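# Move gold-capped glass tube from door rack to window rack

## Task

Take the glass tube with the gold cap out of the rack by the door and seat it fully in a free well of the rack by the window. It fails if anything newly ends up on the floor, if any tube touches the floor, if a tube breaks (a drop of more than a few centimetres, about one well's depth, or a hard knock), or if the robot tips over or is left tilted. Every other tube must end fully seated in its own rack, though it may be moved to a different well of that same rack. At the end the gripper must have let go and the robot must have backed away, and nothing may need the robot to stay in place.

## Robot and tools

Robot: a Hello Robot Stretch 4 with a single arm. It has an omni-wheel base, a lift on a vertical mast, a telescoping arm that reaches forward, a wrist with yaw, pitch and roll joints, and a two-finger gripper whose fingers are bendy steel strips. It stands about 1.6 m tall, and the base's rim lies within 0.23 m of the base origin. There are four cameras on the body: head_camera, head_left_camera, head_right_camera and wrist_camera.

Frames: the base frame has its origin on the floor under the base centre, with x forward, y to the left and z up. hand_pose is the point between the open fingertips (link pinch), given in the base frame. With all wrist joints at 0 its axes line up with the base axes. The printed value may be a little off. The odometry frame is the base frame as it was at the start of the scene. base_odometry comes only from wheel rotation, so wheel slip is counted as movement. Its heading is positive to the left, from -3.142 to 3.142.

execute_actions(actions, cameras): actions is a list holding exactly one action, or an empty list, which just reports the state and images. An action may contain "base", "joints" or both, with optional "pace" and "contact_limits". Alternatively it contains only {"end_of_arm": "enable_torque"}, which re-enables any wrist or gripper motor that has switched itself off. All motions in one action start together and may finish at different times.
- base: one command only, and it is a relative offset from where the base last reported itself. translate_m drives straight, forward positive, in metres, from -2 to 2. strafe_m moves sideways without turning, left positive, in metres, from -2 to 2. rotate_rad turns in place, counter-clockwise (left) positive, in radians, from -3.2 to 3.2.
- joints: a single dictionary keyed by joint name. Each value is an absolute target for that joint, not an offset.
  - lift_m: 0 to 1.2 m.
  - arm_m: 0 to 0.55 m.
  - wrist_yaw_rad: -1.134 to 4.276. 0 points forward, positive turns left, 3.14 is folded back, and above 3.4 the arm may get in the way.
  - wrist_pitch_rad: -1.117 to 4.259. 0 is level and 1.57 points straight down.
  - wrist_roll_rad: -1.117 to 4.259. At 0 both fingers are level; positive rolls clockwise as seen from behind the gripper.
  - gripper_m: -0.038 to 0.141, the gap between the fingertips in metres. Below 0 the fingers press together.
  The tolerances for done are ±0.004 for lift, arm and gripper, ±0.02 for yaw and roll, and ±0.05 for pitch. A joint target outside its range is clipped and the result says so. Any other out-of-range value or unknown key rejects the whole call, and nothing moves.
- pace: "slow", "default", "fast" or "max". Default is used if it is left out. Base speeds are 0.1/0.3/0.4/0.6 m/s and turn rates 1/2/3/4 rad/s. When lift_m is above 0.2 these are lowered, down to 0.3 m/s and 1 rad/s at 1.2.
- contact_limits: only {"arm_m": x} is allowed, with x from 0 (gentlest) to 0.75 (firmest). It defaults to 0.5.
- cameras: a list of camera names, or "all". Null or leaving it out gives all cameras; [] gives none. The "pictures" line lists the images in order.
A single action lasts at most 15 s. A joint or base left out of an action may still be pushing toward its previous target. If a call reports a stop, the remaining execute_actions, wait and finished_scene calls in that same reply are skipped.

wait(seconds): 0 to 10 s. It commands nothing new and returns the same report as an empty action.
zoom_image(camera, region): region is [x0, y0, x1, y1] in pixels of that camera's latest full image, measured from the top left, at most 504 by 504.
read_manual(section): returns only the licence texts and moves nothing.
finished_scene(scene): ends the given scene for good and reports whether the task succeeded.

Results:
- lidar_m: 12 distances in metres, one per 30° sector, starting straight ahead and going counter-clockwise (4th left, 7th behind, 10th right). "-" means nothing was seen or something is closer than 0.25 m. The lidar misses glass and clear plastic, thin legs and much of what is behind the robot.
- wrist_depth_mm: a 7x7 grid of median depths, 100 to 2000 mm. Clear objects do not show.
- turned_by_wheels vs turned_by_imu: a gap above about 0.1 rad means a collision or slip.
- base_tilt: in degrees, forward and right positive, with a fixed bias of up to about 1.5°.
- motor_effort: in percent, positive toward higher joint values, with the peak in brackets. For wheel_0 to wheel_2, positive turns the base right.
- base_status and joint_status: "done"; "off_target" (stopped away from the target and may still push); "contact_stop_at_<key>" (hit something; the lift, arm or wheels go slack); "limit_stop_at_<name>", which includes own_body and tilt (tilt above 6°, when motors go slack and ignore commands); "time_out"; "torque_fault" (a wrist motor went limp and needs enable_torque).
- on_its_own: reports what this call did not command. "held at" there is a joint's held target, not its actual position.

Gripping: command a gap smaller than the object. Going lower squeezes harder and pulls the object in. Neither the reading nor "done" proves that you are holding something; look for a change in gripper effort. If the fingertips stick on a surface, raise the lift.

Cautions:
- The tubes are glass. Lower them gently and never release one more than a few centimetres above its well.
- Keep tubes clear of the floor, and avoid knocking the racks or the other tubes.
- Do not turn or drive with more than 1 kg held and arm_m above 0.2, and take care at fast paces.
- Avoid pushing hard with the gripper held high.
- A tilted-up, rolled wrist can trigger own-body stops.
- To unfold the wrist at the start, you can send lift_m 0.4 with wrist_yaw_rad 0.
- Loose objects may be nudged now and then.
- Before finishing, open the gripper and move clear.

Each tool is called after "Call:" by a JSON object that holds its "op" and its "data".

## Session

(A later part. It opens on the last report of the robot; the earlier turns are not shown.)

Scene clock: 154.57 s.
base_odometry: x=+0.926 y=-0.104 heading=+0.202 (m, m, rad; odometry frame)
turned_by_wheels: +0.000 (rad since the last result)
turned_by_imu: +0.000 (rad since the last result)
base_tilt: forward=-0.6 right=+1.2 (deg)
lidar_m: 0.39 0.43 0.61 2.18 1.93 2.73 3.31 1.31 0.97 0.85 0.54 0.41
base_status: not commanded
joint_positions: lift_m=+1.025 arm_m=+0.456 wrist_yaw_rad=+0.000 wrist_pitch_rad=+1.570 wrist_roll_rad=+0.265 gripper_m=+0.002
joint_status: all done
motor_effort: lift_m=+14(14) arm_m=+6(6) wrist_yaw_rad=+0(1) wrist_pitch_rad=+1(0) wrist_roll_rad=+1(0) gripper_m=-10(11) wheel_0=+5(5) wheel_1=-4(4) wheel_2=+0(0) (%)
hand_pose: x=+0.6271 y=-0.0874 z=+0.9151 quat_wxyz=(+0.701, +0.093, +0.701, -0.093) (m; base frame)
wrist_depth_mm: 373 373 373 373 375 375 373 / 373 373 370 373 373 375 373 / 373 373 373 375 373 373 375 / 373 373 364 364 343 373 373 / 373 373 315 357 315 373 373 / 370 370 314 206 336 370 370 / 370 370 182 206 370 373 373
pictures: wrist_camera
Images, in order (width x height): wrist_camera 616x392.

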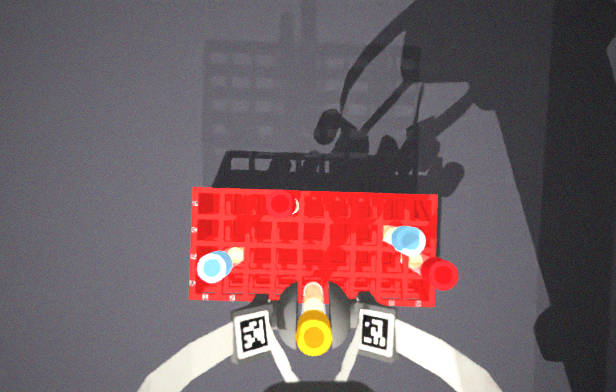

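Call:
{"op": "execute_actions", "data": {"actions": [{"joints":{"lift_m":0.99},"pace":"slow"}], "cameras": []}}

Call:
{"op": "execute_actions", "data": {"actions": [{"joints":{"gripper_m":0.03}}], "cameras": []}}

Call:
{"op": "execute_actions", "data": {"actions": [{"joints":{"lift_m":1.08}}], "cameras": []}}

Call:
{"op": "execute_actions", "data": {"actions": [{"joints":{"arm_m":0.3}}], "cameras": ["wrist_camera"]}}

Scene clock: 167.87 s.
base_odometry: x=+0.926 y=-0.104 heading=+0.202 (m, m, rad; odometry frame)
turned_by_wheels: +0.000 (rad since the last result)
turned_by_imu: +0.000 (rad since the last result)
base_tilt: forward=-0.7 right=+1.1 (deg)
lidar_m: 0.38 0.43 0.61 2.18 1.94 2.75 3.30 1.31 0.98 0.83 0.52 0.40
base_status: not commanded
joint_positions: lift_m=+0.990 arm_m=+0.456 wrist_yaw_rad=+0.000 wrist_pitch_rad=+1.570 wrist_roll_rad=+0.265 gripper_m=+0.002
joint_status: all done
motor_effort: lift_m=+14(16) arm_m=+6(6) wrist_yaw_rad=-1(0) wrist_pitch_rad=+1(2) wrist_roll_rad=+2(1) gripper_m=-9(10) wheel_0=+5(5) wheel_1=-4(4) wheel_2=+0(0) (%)
hand_pose: x=+0.6271 y=-0.0874 z=+0.8801 quat_wxyz=(+0.701, +0.093, +0.701, -0.093) (m; base frame)
wrist_depth_mm: 338 338 338 340 338 340 340 / 338 338 336 338 338 336 340 / 338 336 338 338 338 340 338 / 338 338 330 322 329 338 338 / 336 338 279 329 281 338 338 / 334 338 279 206 281 338 338 / 336 336 182 206 336 338 336
pictures: none
No camera images: the call's "cameras" was empty. Leave "cameras" out to get every camera's image.

Scene clock: 168.90 s.
base_odometry: x=+0.926 y=-0.104 heading=+0.202 (m, m, rad; odometry frame)
turned_by_wheels: +0.000 (rad since the last result)
turned_by_imu: +0.000 (rad since the last result)
base_tilt: forward=-0.6 right=+1.3 (deg)
lidar_m: 0.38 0.43 0.60 2.17 1.90 2.73 3.31 1.30 0.97 0.84 0.53 0.41
base_status: not commanded
joint_positions: lift_m=+0.990 arm_m=+0.456 wrist_yaw_rad=+0.000 wrist_pitch_rad=+1.570 wrist_roll_rad=+0.265 gripper_m=+0.030
joint_status: all done
motor_effort: lift_m=+14(14) arm_m=+6(6) wrist_yaw_rad=+1(0) wrist_pitch_rad=+1(1) wrist_roll_rad=+0(1) gripper_m=-6(11) wheel_0=+5(5) wheel_1=-4(4) wheel_2=+0(0) (%)
hand_pose: x=+0.6271 y=-0.0874 z=+0.8801 quat_wxyz=(+0.701, +0.093, +0.701, -0.093) (m; base frame)
wrist_depth_mm: 338 338 338 340 338 338 340 / 338 338 336 336 338 340 338 / 338 336 338 338 338 338 340 / 338 338 329 324 330 338 336 / 336 338 289 329 281 336 338 / 338 334 279 218 279 336 338 / 336 336 334 218 336 336 338
pictures: none
No camera images: the call's "cameras" was empty. Leave "cameras" out to get every camera's image.

Scene clock: 170.27 s.
base_odometry: x=+0.926 y=-0.104 heading=+0.202 (m, m, rad; odometry frame)
turned_by_wheels: +0.000 (rad since the last result)
turned_by_imu: +0.000 (rad since the last result)
base_tilt: forward=-0.6 right=+1.2 (deg)
lidar_m: 0.39 0.42 0.63 2.18 1.94 2.75 3.32 1.31 0.98 0.84 0.53 0.39
base_status: not commanded
joint_positions: lift_m=+1.080 arm_m=+0.456 wrist_yaw_rad=+0.000 wrist_pitch_rad=+1.570 wrist_roll_rad=+0.265 gripper_m=+0.030
joint_status: all done
motor_effort: lift_m=+24(29) arm_m=+6(6) wrist_yaw_rad=-1(0) wrist_pitch_rad=+0(1) wrist_roll_rad=+1(4) gripper_m=-3(3) wheel_0=+5(5) wheel_1=-4(4) wheel_2=+0(0) (%)
hand_pose: x=+0.6271 y=-0.0874 z=+0.9694 quat_wxyz=(+0.701, +0.093, +0.701, -0.093) (m; base frame)
wrist_depth_mm: 427 427 427 427 427 427 430 / 427 427 427 427 427 427 427 / 427 427 427 427 427 430 424 / 424 424 427 418 427 427 427 / 427 427 397 370 379 427 424 / 424 427 424 368 370 424 427 / 424 424 424 427 424 427 427
pictures: none
No camera images: the call's "cameras" was empty. Leave "cameras" out to get every camera's image.

Scene clock: 171.80 s.
base_odometry: x=+0.926 y=-0.104 heading=+0.202 (m, m, rad; odometry frame)
turned_by_wheels: +0.000 (rad since the last result)
turned_by_imu: +0.000 (rad since the last result)
base_tilt: forward=-0.7 right=+1.2 (deg)
lidar_m: 0.38 0.41 0.62 2.18 1.93 2.75 3.30 1.31 0.98 0.85 0.52 0.40
base_status: not commanded
joint_positions: lift_m=+1.080 arm_m=+0.301 wrist_yaw_rad=+0.000 wrist_pitch_rad=+1.570 wrist_roll_rad=+0.265 gripper_m=+0.030
joint_status: all done
motor_effort: lift_m=+24(24) arm_m=-6(8) wrist_yaw_rad=+0(0) wrist_pitch_rad=+0(0) wrist_roll_rad=+0(1) gripper_m=-3(4) wheel_0=+5(5) wheel_1=-4(4) wheel_2=+0(0) (%)
hand_pose: x=+0.4722 y=-0.0874 z=+0.9694 quat_wxyz=(+0.701, +0.093, +0.701, -0.093) (m; base frame)
wrist_depth_mm: 430 427 427 430 430 430 430 / 427 430 397 370 430 427 430 / 427 427 430 427 427 427 427 / 424 424 427 430 424 427 430 / 427 424 427 427 427 427 427 / 427 424 424 427 427 1182 1160 / 424 424 424 976 976 1182 1205
pictures: wrist_camera
Images, in order (width x height): wrist_camera 616x392.

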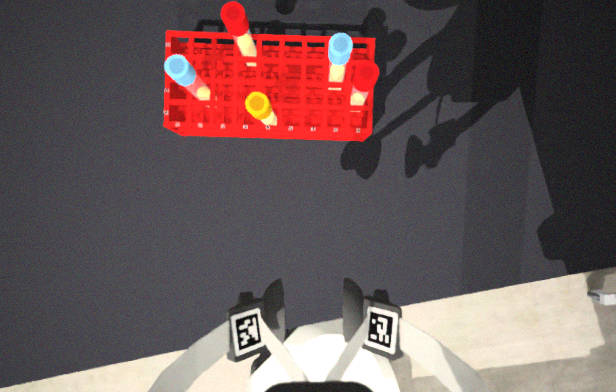

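Call:
{"op": "finished_scene", "data": {"scene": 2}}

The scene is finished: the task was done.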